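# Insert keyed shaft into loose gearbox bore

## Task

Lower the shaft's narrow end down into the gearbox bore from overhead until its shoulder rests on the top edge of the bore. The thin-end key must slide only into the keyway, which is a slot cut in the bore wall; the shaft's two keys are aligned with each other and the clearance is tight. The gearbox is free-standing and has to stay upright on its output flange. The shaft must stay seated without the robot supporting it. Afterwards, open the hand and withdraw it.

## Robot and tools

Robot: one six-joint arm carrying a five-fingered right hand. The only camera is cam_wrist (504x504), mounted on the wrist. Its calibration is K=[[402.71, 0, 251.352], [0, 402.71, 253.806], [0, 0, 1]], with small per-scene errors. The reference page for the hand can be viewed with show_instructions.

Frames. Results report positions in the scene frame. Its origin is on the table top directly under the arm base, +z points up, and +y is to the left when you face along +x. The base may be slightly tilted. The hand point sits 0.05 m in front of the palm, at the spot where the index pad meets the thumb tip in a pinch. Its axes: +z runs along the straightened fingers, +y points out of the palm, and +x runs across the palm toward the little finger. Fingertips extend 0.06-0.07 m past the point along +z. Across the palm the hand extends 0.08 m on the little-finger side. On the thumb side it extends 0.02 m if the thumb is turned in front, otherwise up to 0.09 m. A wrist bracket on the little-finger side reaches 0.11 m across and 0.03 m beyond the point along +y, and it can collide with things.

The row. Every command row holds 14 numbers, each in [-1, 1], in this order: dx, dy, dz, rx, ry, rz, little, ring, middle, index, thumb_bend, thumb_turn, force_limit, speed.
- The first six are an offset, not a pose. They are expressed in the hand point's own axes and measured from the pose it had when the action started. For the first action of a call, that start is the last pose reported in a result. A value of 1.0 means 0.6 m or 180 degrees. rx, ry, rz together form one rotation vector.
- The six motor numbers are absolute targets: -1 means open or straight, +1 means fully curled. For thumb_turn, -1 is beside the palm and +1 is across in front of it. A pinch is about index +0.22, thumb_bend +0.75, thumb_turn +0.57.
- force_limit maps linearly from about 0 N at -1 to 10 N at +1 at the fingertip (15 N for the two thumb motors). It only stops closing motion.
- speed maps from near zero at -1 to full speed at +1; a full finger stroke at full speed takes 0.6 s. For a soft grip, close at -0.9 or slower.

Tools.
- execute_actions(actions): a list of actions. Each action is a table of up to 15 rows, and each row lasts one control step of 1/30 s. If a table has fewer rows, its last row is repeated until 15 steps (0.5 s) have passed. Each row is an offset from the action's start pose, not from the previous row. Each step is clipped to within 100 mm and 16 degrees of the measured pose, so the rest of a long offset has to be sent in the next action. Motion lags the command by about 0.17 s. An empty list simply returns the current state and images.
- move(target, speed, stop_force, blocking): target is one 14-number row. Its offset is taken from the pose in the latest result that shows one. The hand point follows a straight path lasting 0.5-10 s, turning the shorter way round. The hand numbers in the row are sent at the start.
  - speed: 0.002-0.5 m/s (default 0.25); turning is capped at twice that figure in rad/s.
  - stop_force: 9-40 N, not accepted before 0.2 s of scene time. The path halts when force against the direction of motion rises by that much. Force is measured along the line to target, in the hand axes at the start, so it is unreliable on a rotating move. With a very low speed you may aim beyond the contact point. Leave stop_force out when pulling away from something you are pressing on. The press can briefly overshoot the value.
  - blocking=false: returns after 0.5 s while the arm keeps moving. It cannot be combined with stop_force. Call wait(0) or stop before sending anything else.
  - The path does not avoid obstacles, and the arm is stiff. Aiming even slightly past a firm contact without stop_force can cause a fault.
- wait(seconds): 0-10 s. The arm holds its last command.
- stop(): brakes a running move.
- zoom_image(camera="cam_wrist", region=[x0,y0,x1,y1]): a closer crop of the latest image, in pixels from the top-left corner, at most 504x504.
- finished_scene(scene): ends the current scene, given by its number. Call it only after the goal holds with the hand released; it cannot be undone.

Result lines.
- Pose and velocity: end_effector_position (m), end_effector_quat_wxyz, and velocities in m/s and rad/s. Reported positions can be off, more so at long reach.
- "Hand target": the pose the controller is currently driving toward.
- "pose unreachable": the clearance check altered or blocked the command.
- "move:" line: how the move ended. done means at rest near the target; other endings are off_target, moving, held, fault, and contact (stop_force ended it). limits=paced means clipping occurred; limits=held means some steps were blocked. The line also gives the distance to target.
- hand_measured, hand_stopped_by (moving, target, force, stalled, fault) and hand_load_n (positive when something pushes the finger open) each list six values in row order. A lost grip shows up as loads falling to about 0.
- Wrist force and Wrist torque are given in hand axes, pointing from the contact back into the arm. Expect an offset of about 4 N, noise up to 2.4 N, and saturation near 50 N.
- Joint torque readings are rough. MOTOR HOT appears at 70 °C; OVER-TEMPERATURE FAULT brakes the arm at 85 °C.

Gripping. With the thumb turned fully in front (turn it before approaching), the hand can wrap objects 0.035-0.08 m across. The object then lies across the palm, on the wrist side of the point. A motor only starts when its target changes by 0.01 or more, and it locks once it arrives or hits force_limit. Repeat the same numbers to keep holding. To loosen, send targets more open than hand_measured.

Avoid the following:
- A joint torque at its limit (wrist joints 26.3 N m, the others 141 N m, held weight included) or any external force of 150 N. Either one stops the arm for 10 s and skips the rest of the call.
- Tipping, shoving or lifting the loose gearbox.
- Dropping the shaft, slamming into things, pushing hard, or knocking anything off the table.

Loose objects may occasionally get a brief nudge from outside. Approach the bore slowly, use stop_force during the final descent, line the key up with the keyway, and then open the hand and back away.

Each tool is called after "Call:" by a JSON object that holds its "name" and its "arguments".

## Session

Call:
{"name": "execute_actions", "arguments": {"actions": []}}

Scene clock: 0.00 s.
end_effector_position=(+0.4900, +0.0020, +0.1696) hand_measured=(-1.000, -1.000, -1.000, -1.000, -1.000, -1.000) hand_load_n=(+0.0, +0.0, +0.0, +0.0, +0.0, +0.0) hand_stopped_by=(target, target, target, target, target, target) hand_force_limit=0.00 hand_speed=-0.80 end_effector_quat_wxyz=(+0.269, +0.455, +0.589, +0.612) end_effector_velocity=(-0.000, +0.000, +0.000) end_effector_angular_velocity=(-0.000, -0.000, -0.000)
Joint positions: [-0.898 -1.361  2.465 -0.643  0.233 -0.209]
Joint velocities: [-0.    -0.001  0.001 -0.001 -0.     0.001]
Joint torques (N m, as the arm reports them, + toward a larger angle): no reading
Motor temperatures (°C, as the motors report them): [28 30 27 36 30 39]
Wrist force (N, on the end effector, along its own x y z axes, offset not removed): no reading
Wrist torque (N m, same axes, about the end effector's origin, offset not removed): no reading
Hand target: +0.490, +0.002, +0.170; +0.269, +0.455, +0.589, +0.612
camera_calibration (this result's frames):
cam_wrist: T_world_to_cam=[[0.223015, -0.219947, 0.949678, -0.272737], [-0.145651, -0.970796, -0.190634, 0.096936], [0.963872, -0.0958068, -0.248538, -0.300915], [0, 0, 0, 1]] pos_world=[0.364987, 0.00528784, 0.202703]

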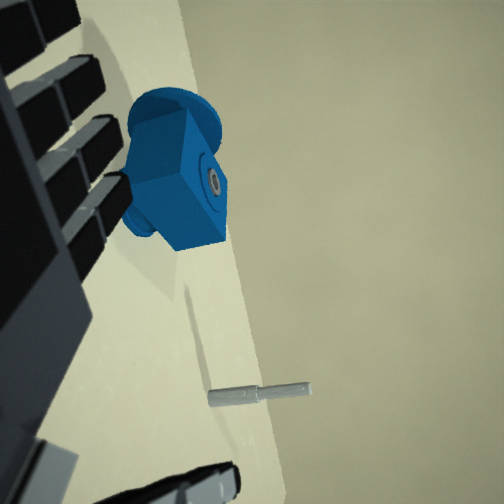

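Call:
{"name": "zoom_image", "arguments": {"camera": "cam_wrist", "region": [190, 360, 330, 430]}}

Call:
{"name": "zoom_image", "arguments": {"camera": "cam_wrist", "region": [110, 80, 250, 260]}}

Region (190, 360, 330, 430) of cam_wrist's 504x504 image, scaled by 3.600, with more detail than that image has.

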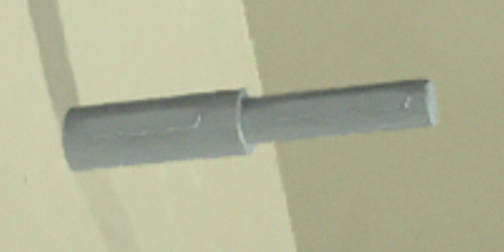

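Region (110, 80, 250, 260) of cam_wrist's 504x504 image, scaled by 2.800, with more detail than that image has.

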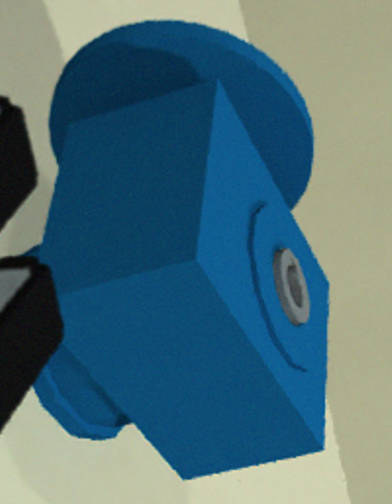

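Call:
{"name": "zoom_image", "arguments": {"camera": "cam_wrist", "region": [190, 155, 240, 210]}}

Region (190, 155, 240, 210) of cam_wrist's 504x504 image, scaled by 9.164, with more detail than that image has; it fills the left 458 columns of this view, and the rest is white.

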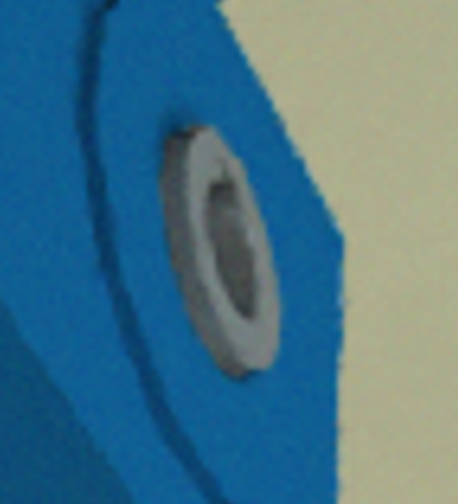

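Call:
{"name": "move", "arguments": {"target": [-0.4967, 0.2078, 0.2853, 0.3511, -0.3407, -0.3658, 1, 1, -0.28, -0.12, 0.65, 1.0, 0.3, 0.0], "speed": 0.3}}

Scene clock: 123.80 s.
end_effector_position=(+0.7963, -0.1946, +0.2008) hand_measured=(+1.000, +1.000, -0.280, -0.120, +0.650, +1.000) hand_load_n=(+0.0, +0.0, +0.0, +0.0, +0.0, +0.0) hand_stopped_by=(target, target, target, target, target, target) hand_force_limit=0.30 hand_speed=0.00 end_effector_quat_wxyz=(+0.509, +0.378, +0.726, -0.266) end_effector_velocity=(+0.002, -0.001, +0.001) end_effector_angular_velocity=(-0.012, +0.005, -0.006)
Joint positions: [-0.304 -0.883  1.272  0.047  2.214 -1.295]
Joint velocities: [ 0.002  0.007 -0.011 -0.     0.013 -0.01 ]
Joint torques (N m, as the arm reports them, + toward a larger angle): [  8.64 -41.76 -28.46  -2.05   2.49  -2.4 ]
Motor temperatures (°C, as the motors report them): [28 30 27 36 30 39]
Wrist force (N, on the end effector, along its own x y z axes, offset not removed): [-1.5 -2.2 0.2]
Wrist torque (N m, same axes, about the end effector's origin, offset not removed): [-0.32 0.10 -0.22]
Hand target: +0.797, -0.195, +0.201; +0.509, +0.378, +0.726, -0.266
Off the commanded pose: 0.001 m, 0 deg.
move: done
camera_calibration (this result's frames):
cam_wrist: T_world_to_cam=[[0.82327, 0.56439, 0.0607491, -0.560752], [-0.192794, 0.177349, 0.965079, -0.0144361], [0.533907, -0.806233, 0.254817, -0.504201], [0, 0, 0, 1]] pos_world=[0.728064, -0.0874596, 0.176476]

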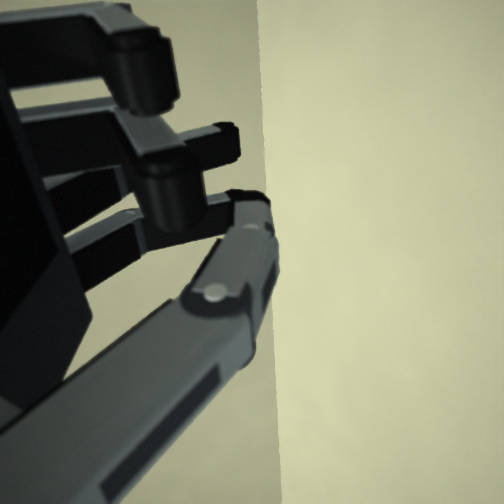

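Call:
{"name": "move", "arguments": {"target": [0.0658, 0.0001, 0.0238, 0, 0, 0, 1, 1, -0.28, -0.12, 0.65, 1.0, 0.3, 0.0], "speed": 0.08}}

Scene clock: 127.33 s.
end_effector_position=(+0.7964, -0.1946, +0.1591) hand_measured=(+1.000, +1.000, -0.280, -0.120, +0.650, +1.000) hand_load_n=(+0.0, +0.0, +0.0, +0.0, +0.0, +0.0) hand_stopped_by=(target, target, target, target, target, target) hand_force_limit=0.30 hand_speed=0.00 end_effector_quat_wxyz=(+0.509, +0.378, +0.726, -0.266) end_effector_velocity=(+0.000, -0.000, -0.001) end_effector_angular_velocity=(-0.000, -0.002, -0.000)
Joint positions: [-0.304 -0.839  1.312 -0.037  2.214 -1.295]
Joint velocities: [-0.     0.002  0.001 -0.005 -0.     0.001]
Joint torques (N m, as the arm reports them, + toward a larger angle): [ -4.4  -40.88 -12.59  -2.19  -1.78  -2.41]
Motor temperatures (°C, as the motors report them): [28 30 27 36 30 39]
Wrist force (N, on the end effector, along its own x y z axes, offset not removed): [-1.5 -0.7 1.1]
Wrist torque (N m, same axes, about the end effector's origin, offset not removed): [-0.08 0.04 -0.16]
Hand target: +0.796, -0.195, +0.159; +0.509, +0.378, +0.726, -0.266
Off the commanded pose: 0.000 m, 0 deg.
move: done
camera_calibration (this result's frames):
cam_wrist: T_world_to_cam=[[0.823284, 0.56436, 0.0608343, -0.558315], [-0.192838, 0.177281, 0.965083, 0.0258128], [0.53387, -0.806269, 0.254782, -0.493613], [0, 0, 0, 1]] pos_world=[0.728155, -0.0874701, 0.134817]

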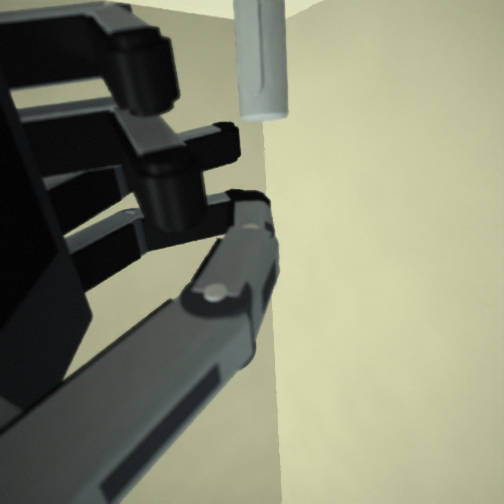

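Call:
{"name": "zoom_image", "arguments": {"camera": "cam_wrist", "region": [200, 0, 320, 140]}}

Region (200, 0, 320, 140) of cam_wrist's 504x504 image, scaled by 3.600, with more detail than that image has; it fills the left 432 columns of this view, and the rest is white.

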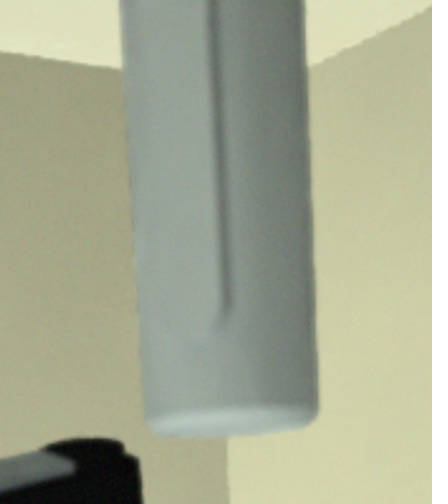

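Call:
{"name": "move", "arguments": {"target": [0.0060, 0.01617, -0.0166, 0, 0, 0, 1, 1, -0.28, -0.12, 0.65, 1.0, 0.3, 0.0], "speed": 0.05}}

Call:
{"name": "move", "arguments": {"target": [0.047, 0.0001, 0.017, 0, 0, 0, 1, 1, -0.28, -0.12, 0.65, 1.0, 0.3, 0.0], "speed": 0.05}}

Scene clock: 152.40 s.
end_effector_position=(+0.7983, -0.1806, +0.1591) hand_measured=(+1.000, +1.000, -0.280, -0.120, +0.650, +1.000) hand_load_n=(+0.0, +0.0, +0.0, +0.0, +0.0, +0.0) hand_stopped_by=(target, target, target, target, target, target) hand_force_limit=0.30 hand_speed=0.00 end_effector_quat_wxyz=(+0.509, +0.378, +0.726, -0.266) end_effector_velocity=(-0.000, +0.002, -0.002) end_effector_angular_velocity=(+0.000, +0.004, +0.001)
Joint positions: [-0.28  -0.834  1.304 -0.026  2.236 -1.282]
Joint velocities: [ 0.003  0.003 -0.     0.002  0.003  0.001]
Joint torques (N m, as the arm reports them, + toward a larger angle): [  8.45 -41.53 -27.8    1.76   2.59   2.8 ]
Motor temperatures (°C, as the motors report them): [28 30 27 36 30 39]
Wrist force (N, on the end effector, along its own x y z axes, offset not removed): [-1.3 0.0 -0.2]
Wrist torque (N m, same axes, about the end effector's origin, offset not removed): [0.09 0.15 -0.11]
Hand target: +0.798, -0.180, +0.159; +0.509, +0.378, +0.726, -0.266
Off the commanded pose: 0.000 m, 0 deg.
move: done
camera_calibration (this result's frames):
cam_wrist: T_world_to_cam=[[0.823269, 0.564388, 0.0607811, -0.567687], [-0.19283, 0.177348, 0.965072, 0.0237173], [0.533895, -0.806235, 0.254836, -0.483351], [0, 0, 0, 1]] pos_world=[0.729992, -0.0735051, 0.134791]

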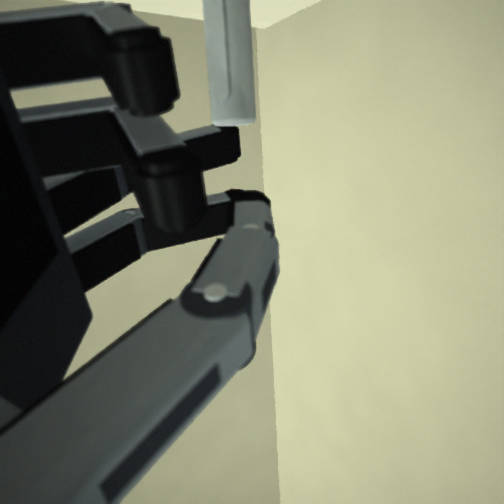

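Scene clock: 153.40 s.
end_effector_position=(+0.7983, -0.1806, +0.1295) hand_measured=(+1.000, +1.000, -0.280, -0.120, +0.650, +1.000) hand_load_n=(+0.0, +0.0, +0.0, +0.0, +0.0, +0.0) hand_stopped_by=(target, target, target, target, target, target) hand_force_limit=0.30 hand_speed=0.00 end_effector_quat_wxyz=(+0.509, +0.378, +0.726, -0.266) end_effector_velocity=(+0.000, -0.000, -0.002) end_effector_angular_velocity=(-0.001, -0.001, +0.000)
Joint positions: [-0.28  -0.8    1.326 -0.082  2.236 -1.282]
Joint velocities: [-0.     0.003  0.001 -0.005 -0.    -0.   ]
Joint torques (N m, as the arm reports them, + toward a larger angle): [ -5.05 -42.92 -10.38  -2.18   1.14  -1.83]
Motor temperatures (°C, as the motors report them): [28 30 27 36 30 39]
Wrist force (N, on the end effector, along its own x y z axes, offset not removed): [-1.2 -2.3 0.2]
Wrist torque (N m, same axes, about the end effector's origin, offset not removed): [-0.24 0.07 -0.13]
Hand target: +0.798, -0.181, +0.129; +0.509, +0.378, +0.726, -0.266
Off the commanded pose: 0.000 m, 0 deg.
move: done
camera_calibration (this result's frames):
cam_wrist: T_world_to_cam=[[0.823297, 0.564333, 0.0609125, -0.565996], [-0.192911, 0.177269, 0.96507, 0.0523758], [0.533823, -0.806291, 0.254811, -0.475788], [0, 0, 0, 1]] pos_world=[0.730073, -0.0734978, 0.105166]

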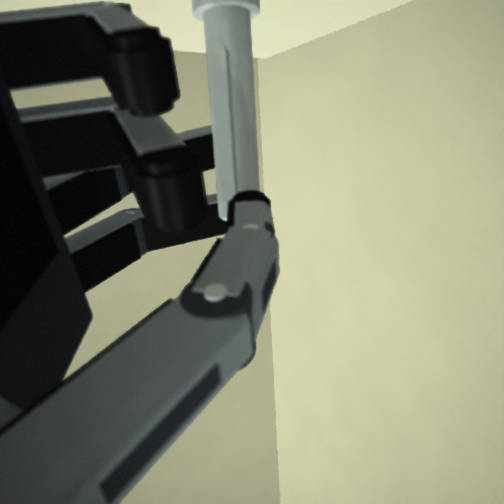

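Call:
{"name": "zoom_image", "arguments": {"camera": "cam_wrist", "region": [170, 0, 310, 240]}}

Region (170, 0, 310, 240) of cam_wrist's 504x504 image, scaled by 2.100, with more detail than that image has; it fills the left 294 columns of this view, and the rest is white.

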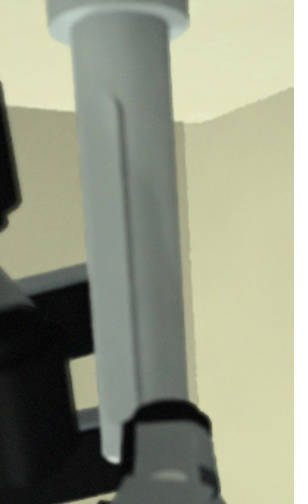

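Call:
{"name": "move", "arguments": {"target": [0.0682, 0.0001, 0.0247, 0, 0, 0, 1, 1, -0.28, -0.2, 0.65, 1.0, 0.3, 0.0], "speed": 0.04, "stop_force": 9}}

Scene clock: 167.87 s.
end_effector_position=(+0.7984, -0.1807, +0.0863) hand_measured=(+1.000, +1.000, -0.280, -0.200, +0.650, +1.000) hand_load_n=(+0.0, +0.0, +0.0, +0.0, +0.0, +0.0) hand_stopped_by=(target, target, target, target, target, target) hand_force_limit=0.30 hand_speed=0.00 end_effector_quat_wxyz=(+0.509, +0.378, +0.726, -0.266) end_effector_velocity=(-0.000, +0.000, -0.002) end_effector_angular_velocity=(-0.001, +0.001, +0.000)
Joint positions: [-0.28  -0.743  1.347 -0.161  2.236 -1.282]
Joint velocities: [-0.     0.003  0.001 -0.004 -0.    -0.001]
Joint torques (N m, as the arm reports them, + toward a larger angle): [  8.26 -39.28 -10.29  -2.22   2.26   0.51]
Motor temperatures (°C, as the motors report them): [28 30 27 36 30 39]
Wrist force (N, on the end effector, along its own x y z axes, offset not removed): [-2.6 -1.4 -0.1]
Wrist torque (N m, same axes, about the end effector's origin, offset not removed): [-0.12 0.25 -0.14]
Hand target: +0.798, -0.181, +0.086; +0.509, +0.378, +0.726, -0.266
Off the commanded pose: 0.000 m, 0 deg.
move: done
camera_calibration (this result's frames):
cam_wrist: T_world_to_cam=[[0.823317, 0.564296, 0.0609839, -0.563452], [-0.192952, 0.177224, 0.965071, 0.0941337], [0.533778, -0.806326, 0.254793, -0.464845], [0, 0, 0, 1]] pos_world=[0.730187, -0.0735454, 0.0619551]

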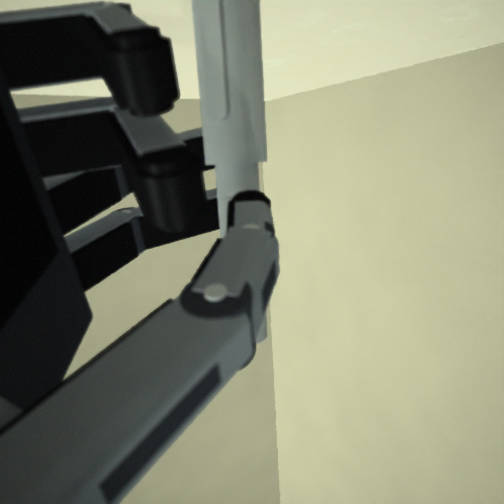

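Call:
{"name": "move", "arguments": {"target": [0.02037, 0.0, 0.00737, 0, 0, 0, 1, 1, -0.28, -0.2, 0.65, 1.0, 0.3, 0.0], "speed": 0.01, "stop_force": 9}}

Scene clock: 174.03 s.
end_effector_position=(+0.7985, -0.1807, +0.0736) hand_measured=(+1.000, +1.000, -0.280, -0.200, +0.650, +1.000) hand_load_n=(+0.0, +0.0, +0.0, +0.0, +0.0, +0.0) hand_stopped_by=(target, target, target, target, target, target) hand_force_limit=0.30 hand_speed=0.00 end_effector_quat_wxyz=(+0.509, +0.378, +0.726, -0.266) end_effector_velocity=(+0.000, -0.000, -0.001) end_effector_angular_velocity=(+0.001, -0.002, -0.001)
Joint positions: [-0.28  -0.725  1.351 -0.183  2.236 -1.282]
Joint velocities: [-0.     0.003 -0.001 -0.002 -0.     0.002]
Joint torques (N m, as the arm reports them, + toward a larger angle): [  8.41 -41.12  -9.59  -2.11   0.75   2.84]
Motor temperatures (°C, as the motors report them): [28 30 27 36 30 39]
Wrist force (N, on the end effector, along its own x y z axes, offset not removed): [-1.2 -1.4 0.7]
Wrist torque (N m, same axes, about the end effector's origin, offset not removed): [-0.19 0.03 -0.11]
Hand target: +0.798, -0.181, +0.073; +0.509, +0.378, +0.726, -0.266
Off the commanded pose: 0.000 m, 0 deg.
move: done
camera_calibration (this result's frames):
cam_wrist: T_world_to_cam=[[0.82332, 0.564291, 0.0609856, -0.562679], [-0.192944, 0.177212, 0.965074, 0.106391], [0.533775, -0.806332, 0.254779, -0.461638], [0, 0, 0, 1]] pos_world=[0.730204, -0.0735728, 0.0492557]

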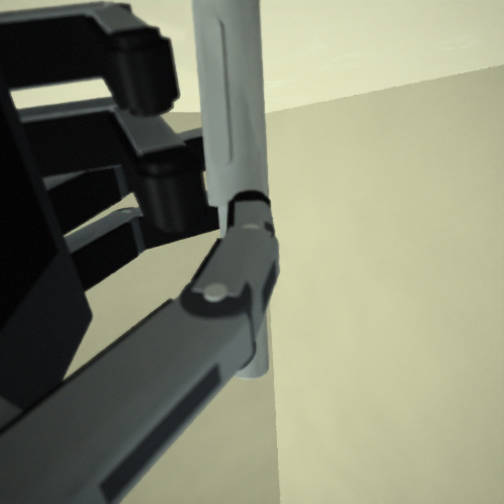

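Call:
{"name": "move", "arguments": {"target": [0.00627, 0.0, 0.00227, 0, 0, 0, 1, 1, -0.28, -0.2, 0.65, 1.0, 0.3, 0.0], "speed": 0.005, "stop_force": 9}}

Call:
{"name": "zoom_image", "arguments": {"camera": "cam_wrist", "region": [170, 100, 310, 260]}}

Scene clock: 177.23 s.
end_effector_position=(+0.7985, -0.1807, +0.0697) hand_measured=(+1.000, +1.000, -0.280, -0.200, +0.650, +1.000) hand_load_n=(+0.0, +0.0, +0.0, +0.0, +0.0, +0.0) hand_stopped_by=(target, target, target, target, target, target) hand_force_limit=0.30 hand_speed=0.00 end_effector_quat_wxyz=(+0.509, +0.378, +0.726, -0.266) end_effector_velocity=(-0.000, -0.000, -0.003) end_effector_angular_velocity=(+0.000, +0.002, -0.001)
Joint positions: [-0.28  -0.719  1.353 -0.189  2.236 -1.282]
Joint velocities: [-0.     0.003  0.    -0.002  0.001  0.   ]
Joint torques (N m, as the arm reports them, + toward a larger angle): [  7.06 -42.75  -9.53  -1.76   2.32   1.62]
Motor temperatures (°C, as the motors report them): [28 30 27 36 30 39]
Wrist force (N, on the end effector, along its own x y z axes, offset not removed): [-1.8 -2.9 -0.5]
Wrist torque (N m, same axes, about the end effector's origin, offset not removed): [-0.35 0.11 -0.22]
Hand target: +0.798, -0.181, +0.070; +0.509, +0.378, +0.726, -0.266
Off the commanded pose: 0.000 m, 0 deg.
move: done
camera_calibration (this result's frames):
cam_wrist: T_world_to_cam=[[0.823314, 0.5643, 0.0609864, -0.562446], [-0.192947, 0.17721, 0.965074, 0.110112], [0.533784, -0.806326, 0.25478, -0.460668], [0, 0, 0, 1]] pos_world=[0.730213, -0.0735733, 0.045404]

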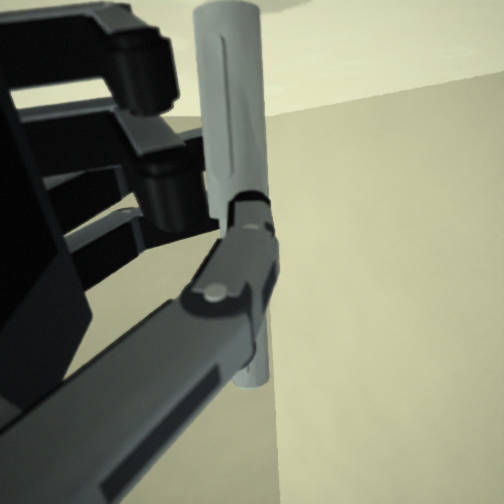

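Region (170, 100, 310, 260) of cam_wrist's 504x504 image, scaled by 3.150, with more detail than that image has; it fills the left 441 columns of this view, and the rest is white.

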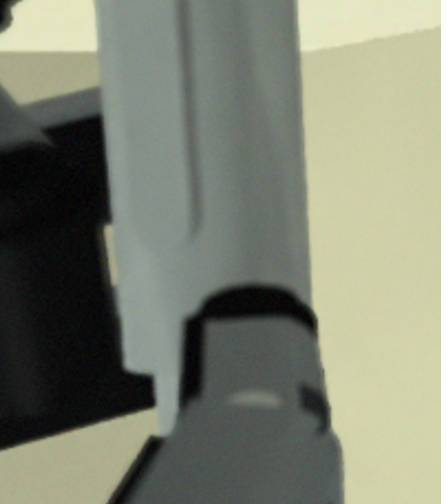

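Call:
{"name": "execute_actions", "arguments": {"actions": [[[-0.0006, -0.0033, 0.0016, 0, 0, 0, 1, 1, -0.28, -0.2, 0.65, 1.0, 0.4, -0.92], [-0.0006, -0.0033, 0.0016, 0, 0, 0, 1, 1, -0.28, -0.2, 0.65, 1.0, 0.4, -0.92], [-0.0006, -0.0033, 0.0016, 0, 0, 0, 1, 1, -0.28, -0.2, 0.65, 1.0, 0.4, -0.92], [-0.0006, -0.0033, 0.0016, 0, 0, 0, 1, 1, -0.28, -0.2, 0.65, 1.0, 0.4, -0.92], [-0.0006, -0.0033, 0.0016, 0, 0, 0, 1, 1, 0.35, -0.2, 0.65, 1.0, 0.4, -0.92], [-0.0006, -0.0033, 0.0016, 0, 0, 0, 1, 1, 0.35, -0.2, 0.65, 1.0, 0.4, -0.92], [-0.0006, -0.0033, 0.0016, 0, 0, 0, 1, 1, 0.35, -0.2, 0.65, 1.0, 0.4, -0.92], [-0.0006, -0.0033, 0.0016, 0, 0, 0, 1, 1, 0.35, -0.2, 0.65, 1.0, 0.4, -0.92], [-0.0006, -0.0033, 0.0016, 0, 0, 0, 1, 1, 0.35, -0.2, 0.65, 1.0, 0.4, -0.92], [-0.0006, -0.0033, 0.0016, 0, 0, 0, 1, 1, 0.35, -0.2, 0.65, 1.0, 0.4, -0.92], [-0.0006, -0.0033, 0.0016, 0, 0, 0, 1, 1, 0.35, 0.35, 0.65, 1.0, 0.4, -0.92]], [[0, 0, 0, 0, 0, 0, 1, 1, 0.35, 0.35, 0.65, 1.0, 0.4, -0.92]], [[0, 0, 0, 0, 0, 0, 1, 1, 0.35, 0.35, 0.65, 1.0, 0.4, -0.92]]]}}

Scene clock: 189.23 s.
end_effector_position=(+0.7974, -0.1827, +0.0697) hand_measured=(+1.000, +1.000, -0.114, -0.058, +0.648, +1.000) hand_load_n=(+0.0, +0.0, +7.0, +0.0, +3.5, +3.0) hand_stopped_by=(target, target, moving, moving, target, target) hand_force_limit=0.40 hand_speed=-0.92 end_effector_quat_wxyz=(+0.509, +0.378, +0.726, -0.266) end_effector_velocity=(+0.000, -0.000, +0.001) end_effector_angular_velocity=(+0.000, -0.002, -0.001)
Joint positions: [-0.284 -0.722  1.357 -0.193  2.233 -1.284]
Joint velocities: [ 0.    -0.    -0.001 -0.001  0.     0.001]
Joint torques (N m, as the arm reports them, + toward a larger angle): [ -1.52 -55.22 -11.84  -1.51  -1.04  -1.49]
Motor temperatures (°C, as the motors report them): [28 30 27 36 30 39]
Wrist force (N, on the end effector, along its own x y z axes, offset not removed): [-4.1 -1.6 1.3]
Wrist torque (N m, same axes, about the end effector's origin, offset not removed): [-0.17 -0.03 -0.15]
Hand target: +0.797, -0.183, +0.070; +0.509, +0.378, +0.726, -0.266
Off the commanded pose: 0.000 m, 0 deg.
camera_calibration (this result's frames):
cam_wrist: T_world_to_cam=[[0.823316, 0.564296, 0.0609924, -0.560517], [-0.192946, 0.1772, 0.965076, 0.110251], [0.533781, -0.806331, 0.254771, -0.461687], [0, 0, 0, 1]] pos_world=[0.729195, -0.0755118, 0.0454108]

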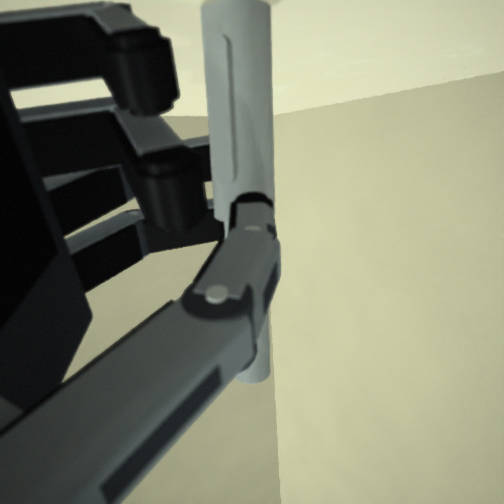

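Call:
{"name": "wait", "arguments": {"seconds": 0.5}}

Scene clock: 190.63 s.
end_effector_position=(+0.7975, -0.1827, +0.0697) hand_measured=(+1.000, +1.000, -0.110, -0.016, +0.646, +1.000) hand_load_n=(+0.0, +0.0, +5.0, +7.5, +7.0, +2.0) hand_stopped_by=(target, target, force, force, target, target) hand_force_limit=0.40 hand_speed=-0.92 end_effector_quat_wxyz=(+0.509, +0.378, +0.726, -0.266) end_effector_velocity=(+0.000, -0.000, -0.000) end_effector_angular_velocity=(-0.001, +0.000, +0.000)
Joint positions: [-0.284 -0.722  1.357 -0.193  2.233 -1.284]
Joint velocities: [-0.     0.001 -0.001 -0.    -0.    -0.001]
Joint torques (N m, as the arm reports them, + toward a larger angle): [ -1.77 -54.84 -11.62  -0.5   -1.11  -1.34]
Motor temperatures (°C, as the motors report them): [28 30 27 36 30 39]
Wrist force (N, on the end effector, along its own x y z axes, offset not removed): [-2.0 -1.0 -1.5]
Wrist torque (N m, same axes, about the end effector's origin, offset not removed): [-0.08 0.04 -0.05]
Hand target: +0.797, -0.183, +0.070; +0.509, +0.378, +0.726, -0.266
Off the commanded pose: 0.000 m, 0 deg.
wait: 0.50 s; at rest from the start
camera_calibration (this result's frames):
cam_wrist: T_world_to_cam=[[0.823316, 0.564296, 0.0609975, -0.560517], [-0.192953, 0.177202, 0.965074, 0.110256], [0.533779, -0.806331, 0.254776, -0.461687], [0, 0, 0, 1]] pos_world=[0.729196, -0.0755121, 0.0454115]

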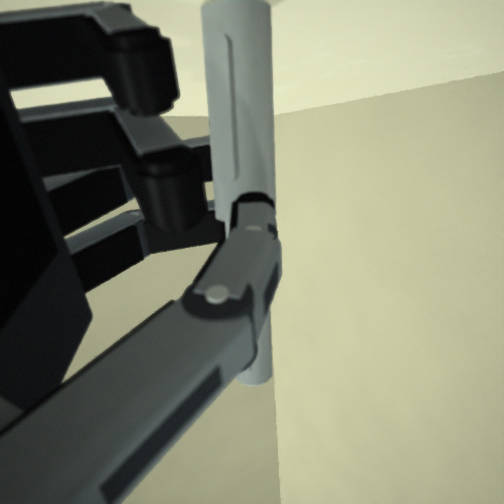

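Call:
{"name": "move", "arguments": {"target": [-0.1723, 0, -0.0623, 0, 0, 0, 1, 1, 0.35, 0.35, 0.65, 1.0, 0.4, -0.92], "speed": 0.1}}

Scene clock: 193.77 s.
end_effector_position=(+0.7973, -0.1825, +0.1793) hand_measured=(+1.000, +1.000, -0.108, -0.016, +0.650, +1.000) hand_load_n=(+0.0, +0.0, +0.0, +0.0, +0.0, +0.0) hand_stopped_by=(target, target, force, force, target, target) hand_force_limit=0.40 hand_speed=-0.92 end_effector_quat_wxyz=(+0.509, +0.378, +0.726, -0.266) end_effector_velocity=(+0.000, -0.000, +0.002) end_effector_angular_velocity=(+0.001, -0.001, -0.000)
Joint positions: [-0.284 -0.858  1.29   0.011  2.232 -1.284]
Joint velocities: [ 0.    -0.001 -0.004  0.005  0.     0.002]
Joint torques (N m, as the arm reports them, + toward a larger angle): [  6.16 -57.18 -28.01   1.61   2.51   2.88]
Motor temperatures (°C, as the motors report them): [28 30 27 36 30 39]
Wrist force (N, on the end effector, along its own x y z axes, offset not removed): [-1.2 -0.9 0.1]
Wrist torque (N m, same axes, about the end effector's origin, offset not removed): [-0.03 0.03 -0.10]
Hand target: +0.797, -0.182, +0.180; +0.509, +0.378, +0.726, -0.266
Off the commanded pose: 0.000 m, 0 deg.
move: done
camera_calibration (this result's frames):
cam_wrist: T_world_to_cam=[[0.823247, 0.56439, 0.0610618, -0.567108], [-0.193022, 0.177139, 0.965072, 0.0044887], [0.533861, -0.806279, 0.254769, -0.489488], [0, 0, 0, 1]] pos_world=[0.729055, -0.0753883, 0.155003]

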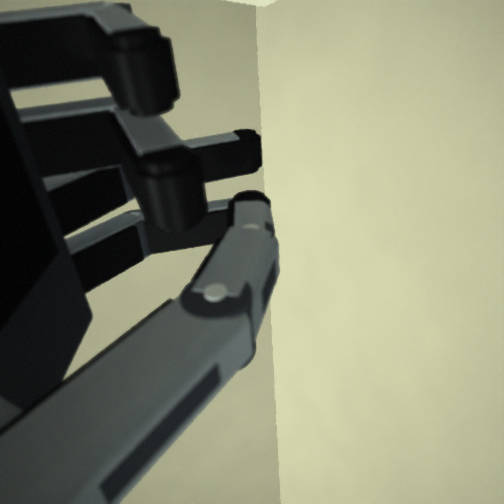

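Call:
{"name": "move", "arguments": {"target": [0.0047, -0.0685, -0.2107, 0, 0.2297, 0.9127, -1, -1, -0.6, -0.6, 0.65, 1.0, 0.4, 0.0], "speed": 0.5}}

Scene clock: 209.60 s.
end_effector_position=(+0.6948, -0.1078, +0.2193) hand_measured=(-1.000, -1.000, -0.600, -0.600, +0.650, +1.000) hand_load_n=(+0.0, +0.0, +0.0, +0.0, +0.0, +0.0) hand_stopped_by=(target, target, target, target, target, target) hand_force_limit=0.40 hand_speed=0.00 end_effector_quat_wxyz=(+0.127, +0.801, -0.173, +0.559) end_effector_velocity=(-0.001, -0.000, -0.001) end_effector_angular_velocity=(+0.007, -0.007, -0.006)
Joint positions: [-0.216 -1.171  1.517  0.011  1.812  1.652]
Joint velocities: [-0.001 -0.002  0.005 -0.005  0.002  0.01 ]
Joint torques (N m, as the arm reports them, + toward a larger angle): [ -4.87 -46.99 -13.91  -2.5    1.9    2.82]
Motor temperatures (°C, as the motors report them): [28 30 27 36 30 39]
Wrist force (N, on the end effector, along its own x y z axes, offset not removed): [-1.5 -0.1 0.5]
Wrist torque (N m, same axes, about the end effector's origin, offset not removed): [-0.03 0.08 -0.07]
Hand target: +0.695, -0.108, +0.219; +0.127, +0.801, -0.174, +0.559
Off the commanded pose: 0.000 m, 0 deg.
move: done
camera_calibration (this result's frames):
cam_wrist: T_world_to_cam=[[-0.448855, -0.892548, -0.0434389, 0.22236], [-0.718417, 0.38934, -0.576447, 0.658808], [0.53142, -0.227534, -0.815979, -0.0858004], [0, 0, 0, 1]] pos_world=[0.618702, -0.0775561, 0.319416]

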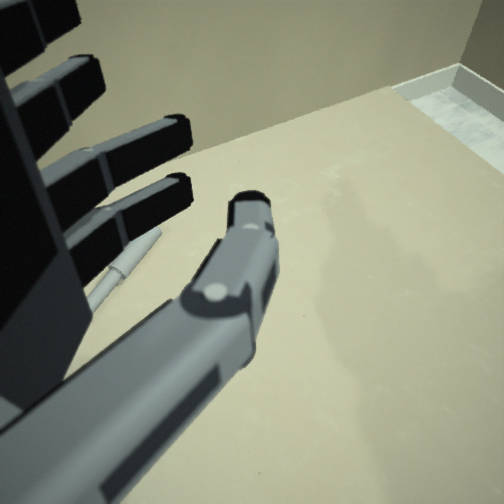

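Call:
{"name": "move", "arguments": {"target": [0.0, -0.2, 0.0, 0, 0, 0, -1, -1, -0.6, -0.6, 0.65, 1.0, 0.4, 0.0], "speed": 0.25}}

Scene clock: 214.47 s.
end_effector_position=(+0.7450, +0.0006, +0.2182) hand_measured=(-1.000, -1.000, -0.600, -0.600, +0.650, +1.000) hand_load_n=(+0.0, +0.0, +0.0, +0.0, +0.0, +0.0) hand_stopped_by=(target, target, target, target, target, target) hand_force_limit=0.40 hand_speed=0.00 end_effector_quat_wxyz=(+0.128, +0.801, -0.173, +0.559) end_effector_velocity=(+0.002, +0.002, -0.001) end_effector_angular_velocity=(+0.002, +0.002, -0.002)
Joint positions: [-0.006 -1.004  1.266  0.12   2.008  1.731]
Joint velocities: [ 0.004  0.009 -0.012  0.007  0.006  0.004]
Joint torques (N m, as the arm reports them, + toward a larger angle): [  7.48 -37.11 -30.06   1.12   2.26   2.71]
Motor temperatures (°C, as the motors report them): [28 30 27 36 30 39]
Wrist force (N, on the end effector, along its own x y z axes, offset not removed): [-2.0 -2.3 0.6]
Wrist torque (N m, same axes, about the end effector's origin, offset not removed): [-0.31 0.20 -0.20]
Hand target: +0.745, +0.001, +0.218; +0.128, +0.801, -0.173, +0.559
Off the commanded pose: 0.000 m, 0 deg.
move: done
camera_calibration (this result's frames):
cam_wrist: T_world_to_cam=[[-0.448591, -0.892705, -0.0429476, 0.341362], [-0.718426, 0.388765, -0.576824, 0.652155], [0.53163, -0.227903, -0.815739, -0.0889541], [0, 0, 0, 1]] pos_world=[0.668947, 0.0309275, 0.318276]

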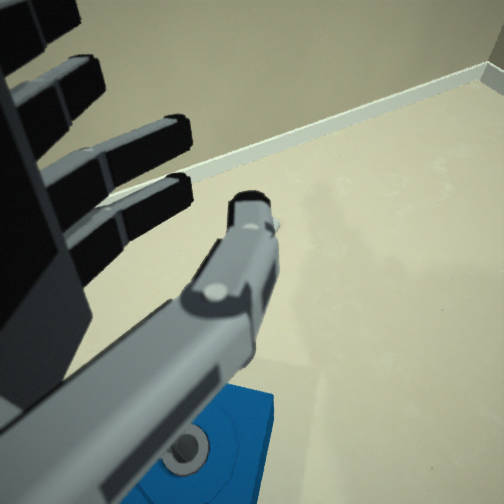

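Call:
{"name": "execute_actions", "arguments": {"actions": [[[0, 0, 0, 0, 0, 0, -1, -1, -0.6, -0.6, 0.0, -1.0, 0.4, 1.0]]]}}

Scene clock: 216.87 s.
end_effector_position=(+0.7450, +0.0006, +0.2182) hand_measured=(-1.000, -1.000, -0.600, -0.600, +0.000, -0.130) hand_load_n=(+0.0, +0.0, +0.0, +0.0, +0.0, +0.0) hand_stopped_by=(target, target, target, target, moving, moving) hand_force_limit=0.40 hand_speed=1.00 end_effector_quat_wxyz=(+0.128, +0.801, -0.173, +0.559) end_effector_velocity=(-0.000, -0.000, +0.000) end_effector_angular_velocity=(-0.001, -0.000, +0.000)
Joint positions: [-0.006 -1.004  1.266  0.12   2.008  1.731]
Joint velocities: [-0.    -0.     0.001 -0.001 -0.    -0.001]
Joint torques (N m, as the arm reports them, + toward a larger angle): [ -5.2  -53.7  -14.19  -2.13  -1.84  -2.41]
Motor temperatures (°C, as the motors report them): [28 30 27 36 30 39]
Wrist force (N, on the end effector, along its own x y z axes, offset not removed): [-0.9 -1.2 1.0]
Wrist torque (N m, same axes, about the end effector's origin, offset not removed): [-0.17 -0.06 -0.05]
Hand target: +0.745, +0.001, +0.218; +0.128, +0.801, -0.173, +0.559
Off the commanded pose: 0.000 m, 0 deg.
camera_calibration (this result's frames):
cam_wrist: T_world_to_cam=[[-0.448589, -0.892706, -0.0429524, 0.341382], [-0.718422, 0.388764, -0.57683, 0.652163], [0.531637, -0.227901, -0.815734, -0.0889553], [0, 0, 0, 1]] pos_world=[0.66896, 0.0309431, 0.318286]

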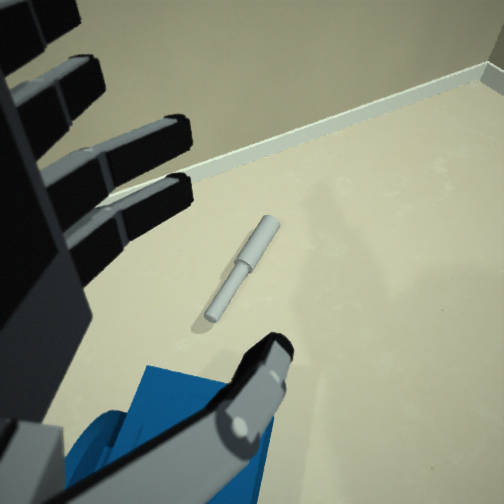

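Call:
{"name": "execute_actions", "arguments": {"actions": []}}

Call:
{"name": "zoom_image", "arguments": {"camera": "cam_wrist", "region": [170, 200, 310, 340]}}

Call:
{"name": "zoom_image", "arguments": {"camera": "cam_wrist", "region": [60, 354, 290, 504]}}

Scene clock: 218.67 s.
end_effector_position=(+0.7450, +0.0006, +0.2182) hand_measured=(-1.000, -1.000, -0.600, -0.600, +0.000, -1.000) hand_load_n=(+0.0, +0.0, +0.0, +0.0, +0.0, +0.0) hand_stopped_by=(target, target, target, target, target, target) hand_force_limit=0.40 hand_speed=1.00 end_effector_quat_wxyz=(+0.128, +0.801, -0.173, +0.559) end_effector_velocity=(-0.000, -0.000, -0.000) end_effector_angular_velocity=(-0.000, +0.001, -0.000)
Joint positions: [-0.006 -1.004  1.266  0.12   2.008  1.731]
Joint velocities: [-0.    -0.     0.001  0.001  0.     0.   ]
Joint torques (N m, as the arm reports them, + toward a larger angle): [ -4.99 -53.67 -13.7   -2.27  -1.79  -2.35]
Motor temperatures (°C, as the motors report them): [28 30 27 36 30 39]
Wrist force (N, on the end effector, along its own x y z axes, offset not removed): [0.5 -1.6 0.8]
Wrist torque (N m, same axes, about the end effector's origin, offset not removed): [-0.23 -0.28 -0.01]
Hand target: +0.745, +0.001, +0.218; +0.128, +0.801, -0.173, +0.559
Off the commanded pose: 0.000 m, 0 deg.
camera_calibration (this result's frames):
cam_wrist: T_world_to_cam=[[-0.44859, -0.892705, -0.0429476, 0.341362], [-0.718426, 0.388765, -0.576823, 0.652155], [0.53163, -0.227903, -0.815739, -0.0889539], [0, 0, 0, 1]] pos_world=[0.668948, 0.0309276, 0.318276]

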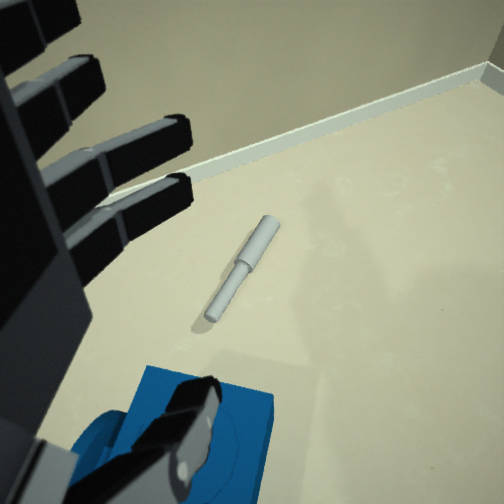

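Region (170, 200, 310, 340) of cam_wrist's 504x504 image, scaled by 3.600, with more detail than that image has.

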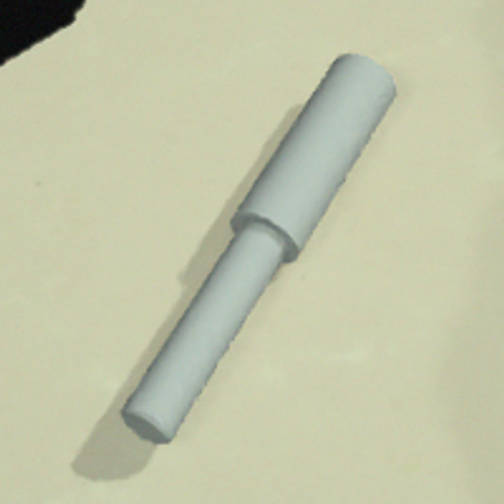

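Region (60, 354, 290, 504) of cam_wrist's 504x504 image, scaled by 2.191, with more detail than that image has; it fills the top 329 rows of this view, and the rest is white.

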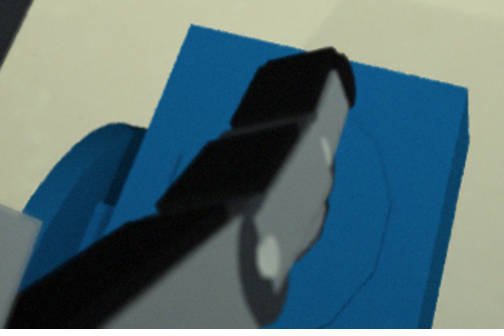

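Call:
{"name": "move", "arguments": {"target": [-0.1565, 0.0160, 0.2931, 0.2785, -0.1897, 0.3099, -1, -1, -0.2, -0.2, 0.65, 1.0, 0.4, 0.0], "speed": 0.25}}

Scene clock: 250.57 s.
end_effector_position=(+0.8614, -0.0650, +0.0707) hand_measured=(-1.000, -1.000, -0.200, -0.200, +0.650, +1.000) hand_load_n=(+0.0, +0.0, +0.0, +0.0, +0.0, +0.0) hand_stopped_by=(target, target, target, target, target, target) hand_force_limit=0.40 hand_speed=0.00 end_effector_quat_wxyz=(-0.521, +0.729, -0.298, +0.329) end_effector_velocity=(+0.001, -0.000, -0.001) end_effector_angular_velocity=(+0.011, +0.004, +0.007)
Joint positions: [-0.524 -0.501  0.733  0.265  0.518  2.525]
Joint velocities: [-0.002  0.015 -0.023  0.011 -0.011  0.006]
Joint torques (N m, as the arm reports them, + toward a larger angle): [ -5.51 -51.44 -31.56   2.37  -2.69   2.76]
Motor temperatures (°C, as the motors report them): [28 30 27 36 30 39]
Wrist force (N, on the end effector, along its own x y z axes, offset not removed): [-1.0 -2.1 1.1]
Wrist torque (N m, same axes, about the end effector's origin, offset not removed): [-0.33 0.00 -0.07]
Hand target: +0.862, -0.065, +0.071; -0.522, +0.729, -0.298, +0.328
Off the commanded pose: 0.001 m, 0 deg.
move: done
camera_calibration (this result's frames):
cam_wrist: T_world_to_cam=[[-0.138634, -0.236587, -0.961669, 0.169227], [-0.941238, 0.333454, 0.0536529, 0.819957], [0.307979, 0.912598, -0.268913, -0.057914], [0, 0, 0, 1]] pos_world=[0.813072, -0.180529, 0.103174]

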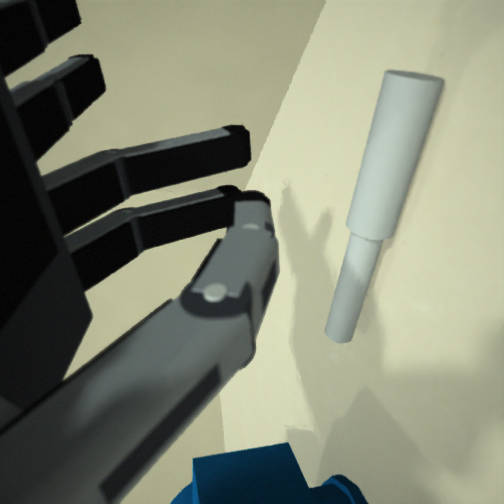

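Call:
{"name": "execute_actions", "arguments": {"actions": []}}

Scene clock: 259.93 s.
end_effector_position=(+0.8615, -0.0651, +0.0706) hand_measured=(-1.000, -1.000, -0.200, -0.200, +0.650, +1.000) hand_load_n=(+0.0, +0.0, +0.0, +0.0, +0.0, +0.0) hand_stopped_by=(target, target, target, target, target, target) hand_force_limit=0.40 hand_speed=0.00 end_effector_quat_wxyz=(-0.522, +0.729, -0.298, +0.328) end_effector_velocity=(+0.000, -0.000, -0.000) end_effector_angular_velocity=(-0.000, +0.000, -0.000)
Joint positions: [-0.524 -0.499  0.73   0.266  0.516  2.525]
Joint velocities: [-0.     0.    -0.001  0.     0.    -0.   ]
Joint torques (N m, as the arm reports them, + toward a larger angle): [ -5.53 -51.41 -29.54   2.21  -2.76   2.55]
Motor temperatures (°C, as the motors report them): [28 30 27 36 30 39]
Wrist force (N, on the end effector, along its own x y z axes, offset not removed): [-2.3 -1.7 0.3]
Wrist torque (N m, same axes, about the end effector's origin, offset not removed): [-0.22 0.23 -0.17]
Hand target: +0.862, -0.065, +0.071; -0.522, +0.729, -0.298, +0.328
Off the commanded pose: 0.001 m, 0 deg.
camera_calibration (this result's frames):
cam_wrist: T_world_to_cam=[[-0.138758, -0.235455, -0.961929, 0.169338], [-0.941501, 0.33259, 0.0544017, 0.820259], [0.307119, 0.913206, -0.267831, -0.0572495], [0, 0, 0, 1]] pos_world=[0.813355, -0.180658, 0.102935]

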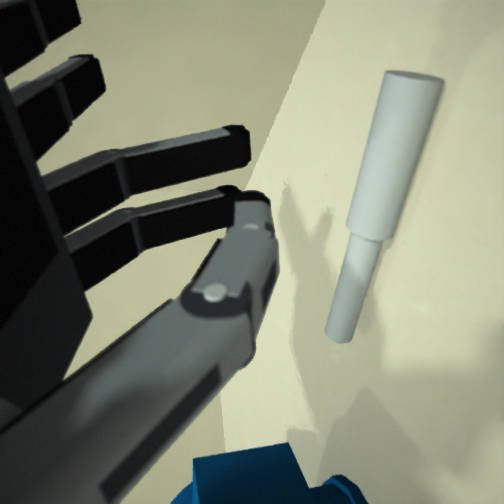

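Call:
{"name": "zoom_image", "arguments": {"camera": "cam_wrist", "region": [300, 50, 480, 230]}}

Call:
{"name": "zoom_image", "arguments": {"camera": "cam_wrist", "region": [280, 190, 460, 370]}}

Region (300, 50, 480, 230) of cam_wrist's 504x504 image, scaled by 2.800, with more detail than that image has.

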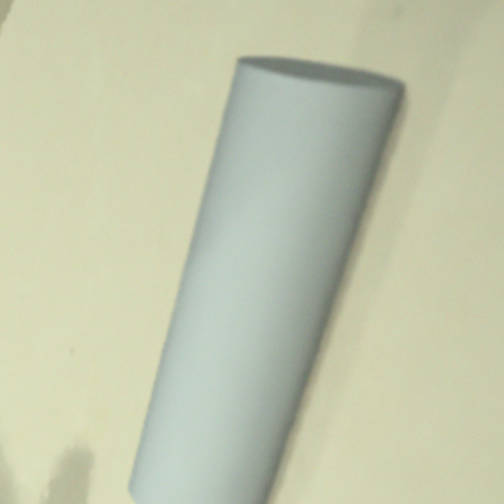

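Region (280, 190, 460, 370) of cam_wrist's 504x504 image, scaled by 2.800, with more detail than that image has.

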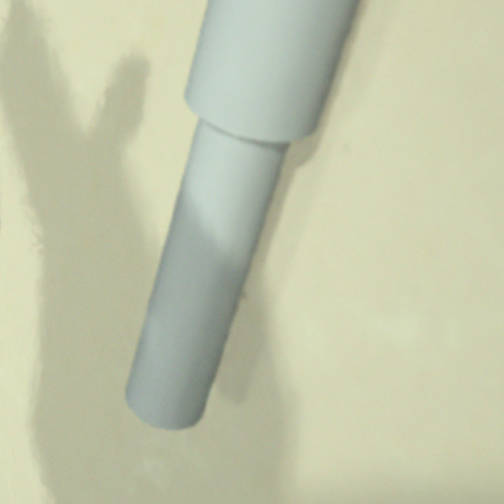

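Call:
{"name": "move", "arguments": {"target": [0.0006, 0.0540, 0.0303, 0, 0, 0, -1, -1, -0.2, -0.2, 0.65, 1.0, 0.4, 0], "speed": 0.06}}

Scene clock: 284.20 s.
end_effector_position=(+0.8731, -0.0641, +0.0356) hand_measured=(-1.000, -1.000, -0.200, -0.200, +0.650, +1.000) hand_load_n=(+0.0, +0.0, +0.0, +0.0, +0.0, +0.0) hand_stopped_by=(target, target, target, target, target, target) hand_force_limit=0.40 hand_speed=0.00 end_effector_quat_wxyz=(-0.522, +0.729, -0.298, +0.328) end_effector_velocity=(+0.001, +0.000, -0.002) end_effector_angular_velocity=(+0.001, +0.001, +0.000)
Joint positions: [-0.515 -0.432  0.688  0.234  0.524  2.534]
Joint velocities: [ 0.001  0.005 -0.005  0.001 -0.     0.001]
Joint torques (N m, as the arm reports them, + toward a larger angle): [  8.87 -52.47 -29.49  -1.47   1.56   2.62]
Motor temperatures (°C, as the motors report them): [28 30 27 36 30 39]
Wrist force (N, on the end effector, along its own x y z axes, offset not removed): [-0.8 -1.1 1.0]
Wrist torque (N m, same axes, about the end effector's origin, offset not removed): [-0.16 -0.03 -0.05]
Hand target: +0.873, -0.064, +0.035; -0.522, +0.729, -0.298, +0.328
Off the commanded pose: 0.000 m, 0 deg.
move: done
camera_calibration (this result's frames):
cam_wrist: T_world_to_cam=[[-0.138746, -0.23548, -0.961925, 0.137502], [-0.941492, 0.332619, 0.0543731, 0.832726], [0.307151, 0.913189, -0.267852, -0.0710553], [0, 0, 0, 1]] pos_world=[0.824908, -0.179715, 0.0679564]

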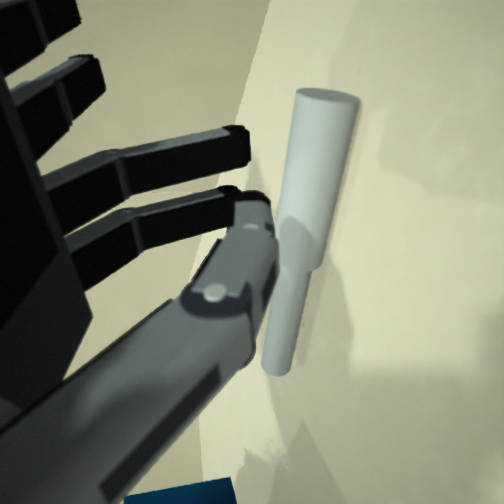

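Call:
{"name": "zoom_image", "arguments": {"camera": "cam_wrist", "region": [230, 70, 410, 250]}}

Call:
{"name": "zoom_image", "arguments": {"camera": "cam_wrist", "region": [210, 220, 390, 400]}}

Region (230, 70, 410, 250) of cam_wrist's 504x504 image, scaled by 2.800, with more detail than that image has.

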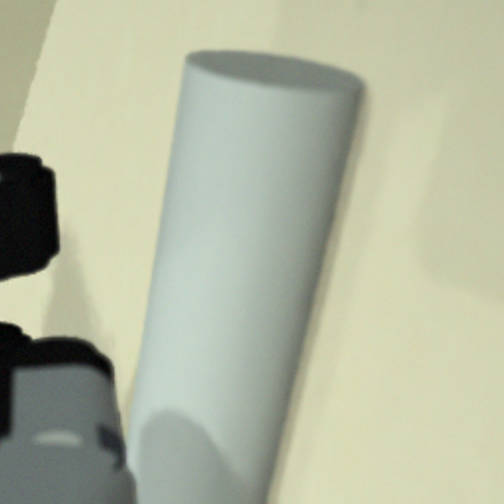

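Region (210, 220, 390, 400) of cam_wrist's 504x504 image, scaled by 2.800, with more detail than that image has.

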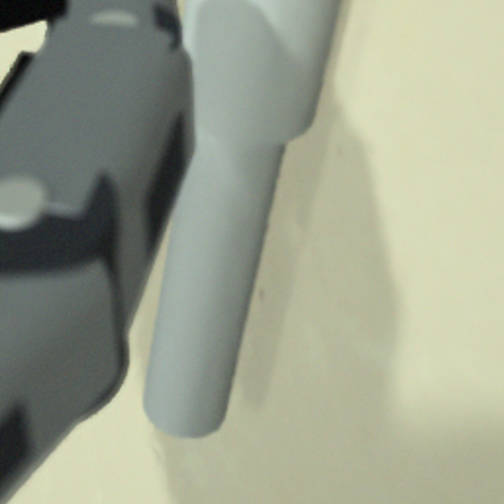

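Call:
{"name": "move", "arguments": {"target": [-0.0049, 0.0339, 0.0053, 0, 0, 0, -1, -1, -0.2, -0.2, 0.65, 1.0, 0.4, 0], "speed": 0.02, "stop_force": 9}}

Scene clock: 297.47 s.
end_effector_position=(+0.8720, -0.0657, +0.0152) hand_measured=(-1.000, -1.000, -0.200, -0.200, +0.650, +1.000) hand_load_n=(+0.0, +0.0, +0.0, +0.0, +0.0, +0.0) hand_stopped_by=(target, target, target, target, target, target) hand_force_limit=0.40 hand_speed=0.00 end_effector_quat_wxyz=(-0.522, +0.729, -0.298, +0.328) end_effector_velocity=(+0.000, -0.000, -0.001) end_effector_angular_velocity=(-0.001, -0.002, +0.000)
Joint positions: [-0.518 -0.413  0.703  0.202  0.522  2.531]
Joint velocities: [-0.     0.001  0.002 -0.004 -0.    -0.   ]
Joint torques (N m, as the arm reports them, + toward a larger angle): [ -5.05 -51.49 -12.66  -1.44  -2.91  -2.4 ]
Motor temperatures (°C, as the motors report them): [28 30 27 36 30 39]
Wrist force (N, on the end effector, along its own x y z axes, offset not removed): [-0.9 -1.7 0.8]
Wrist torque (N m, same axes, about the end effector's origin, offset not removed): [-0.23 -0.01 -0.03]
Hand target: +0.872, -0.066, +0.015; -0.522, +0.729, -0.298, +0.328
Off the commanded pose: 0.000 m, 0 deg.
move: done
camera_calibration (this result's frames):
cam_wrist: T_world_to_cam=[[-0.13876, -0.235487, -0.961921, 0.117392], [-0.941497, 0.332603, 0.0543892, 0.833332], [0.30713, 0.913193, -0.267863, -0.0747389], [0, 0, 0, 1]] pos_world=[0.823823, -0.181273, 0.0475774]

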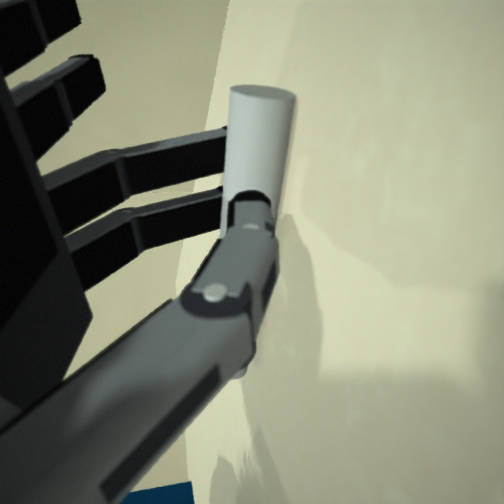

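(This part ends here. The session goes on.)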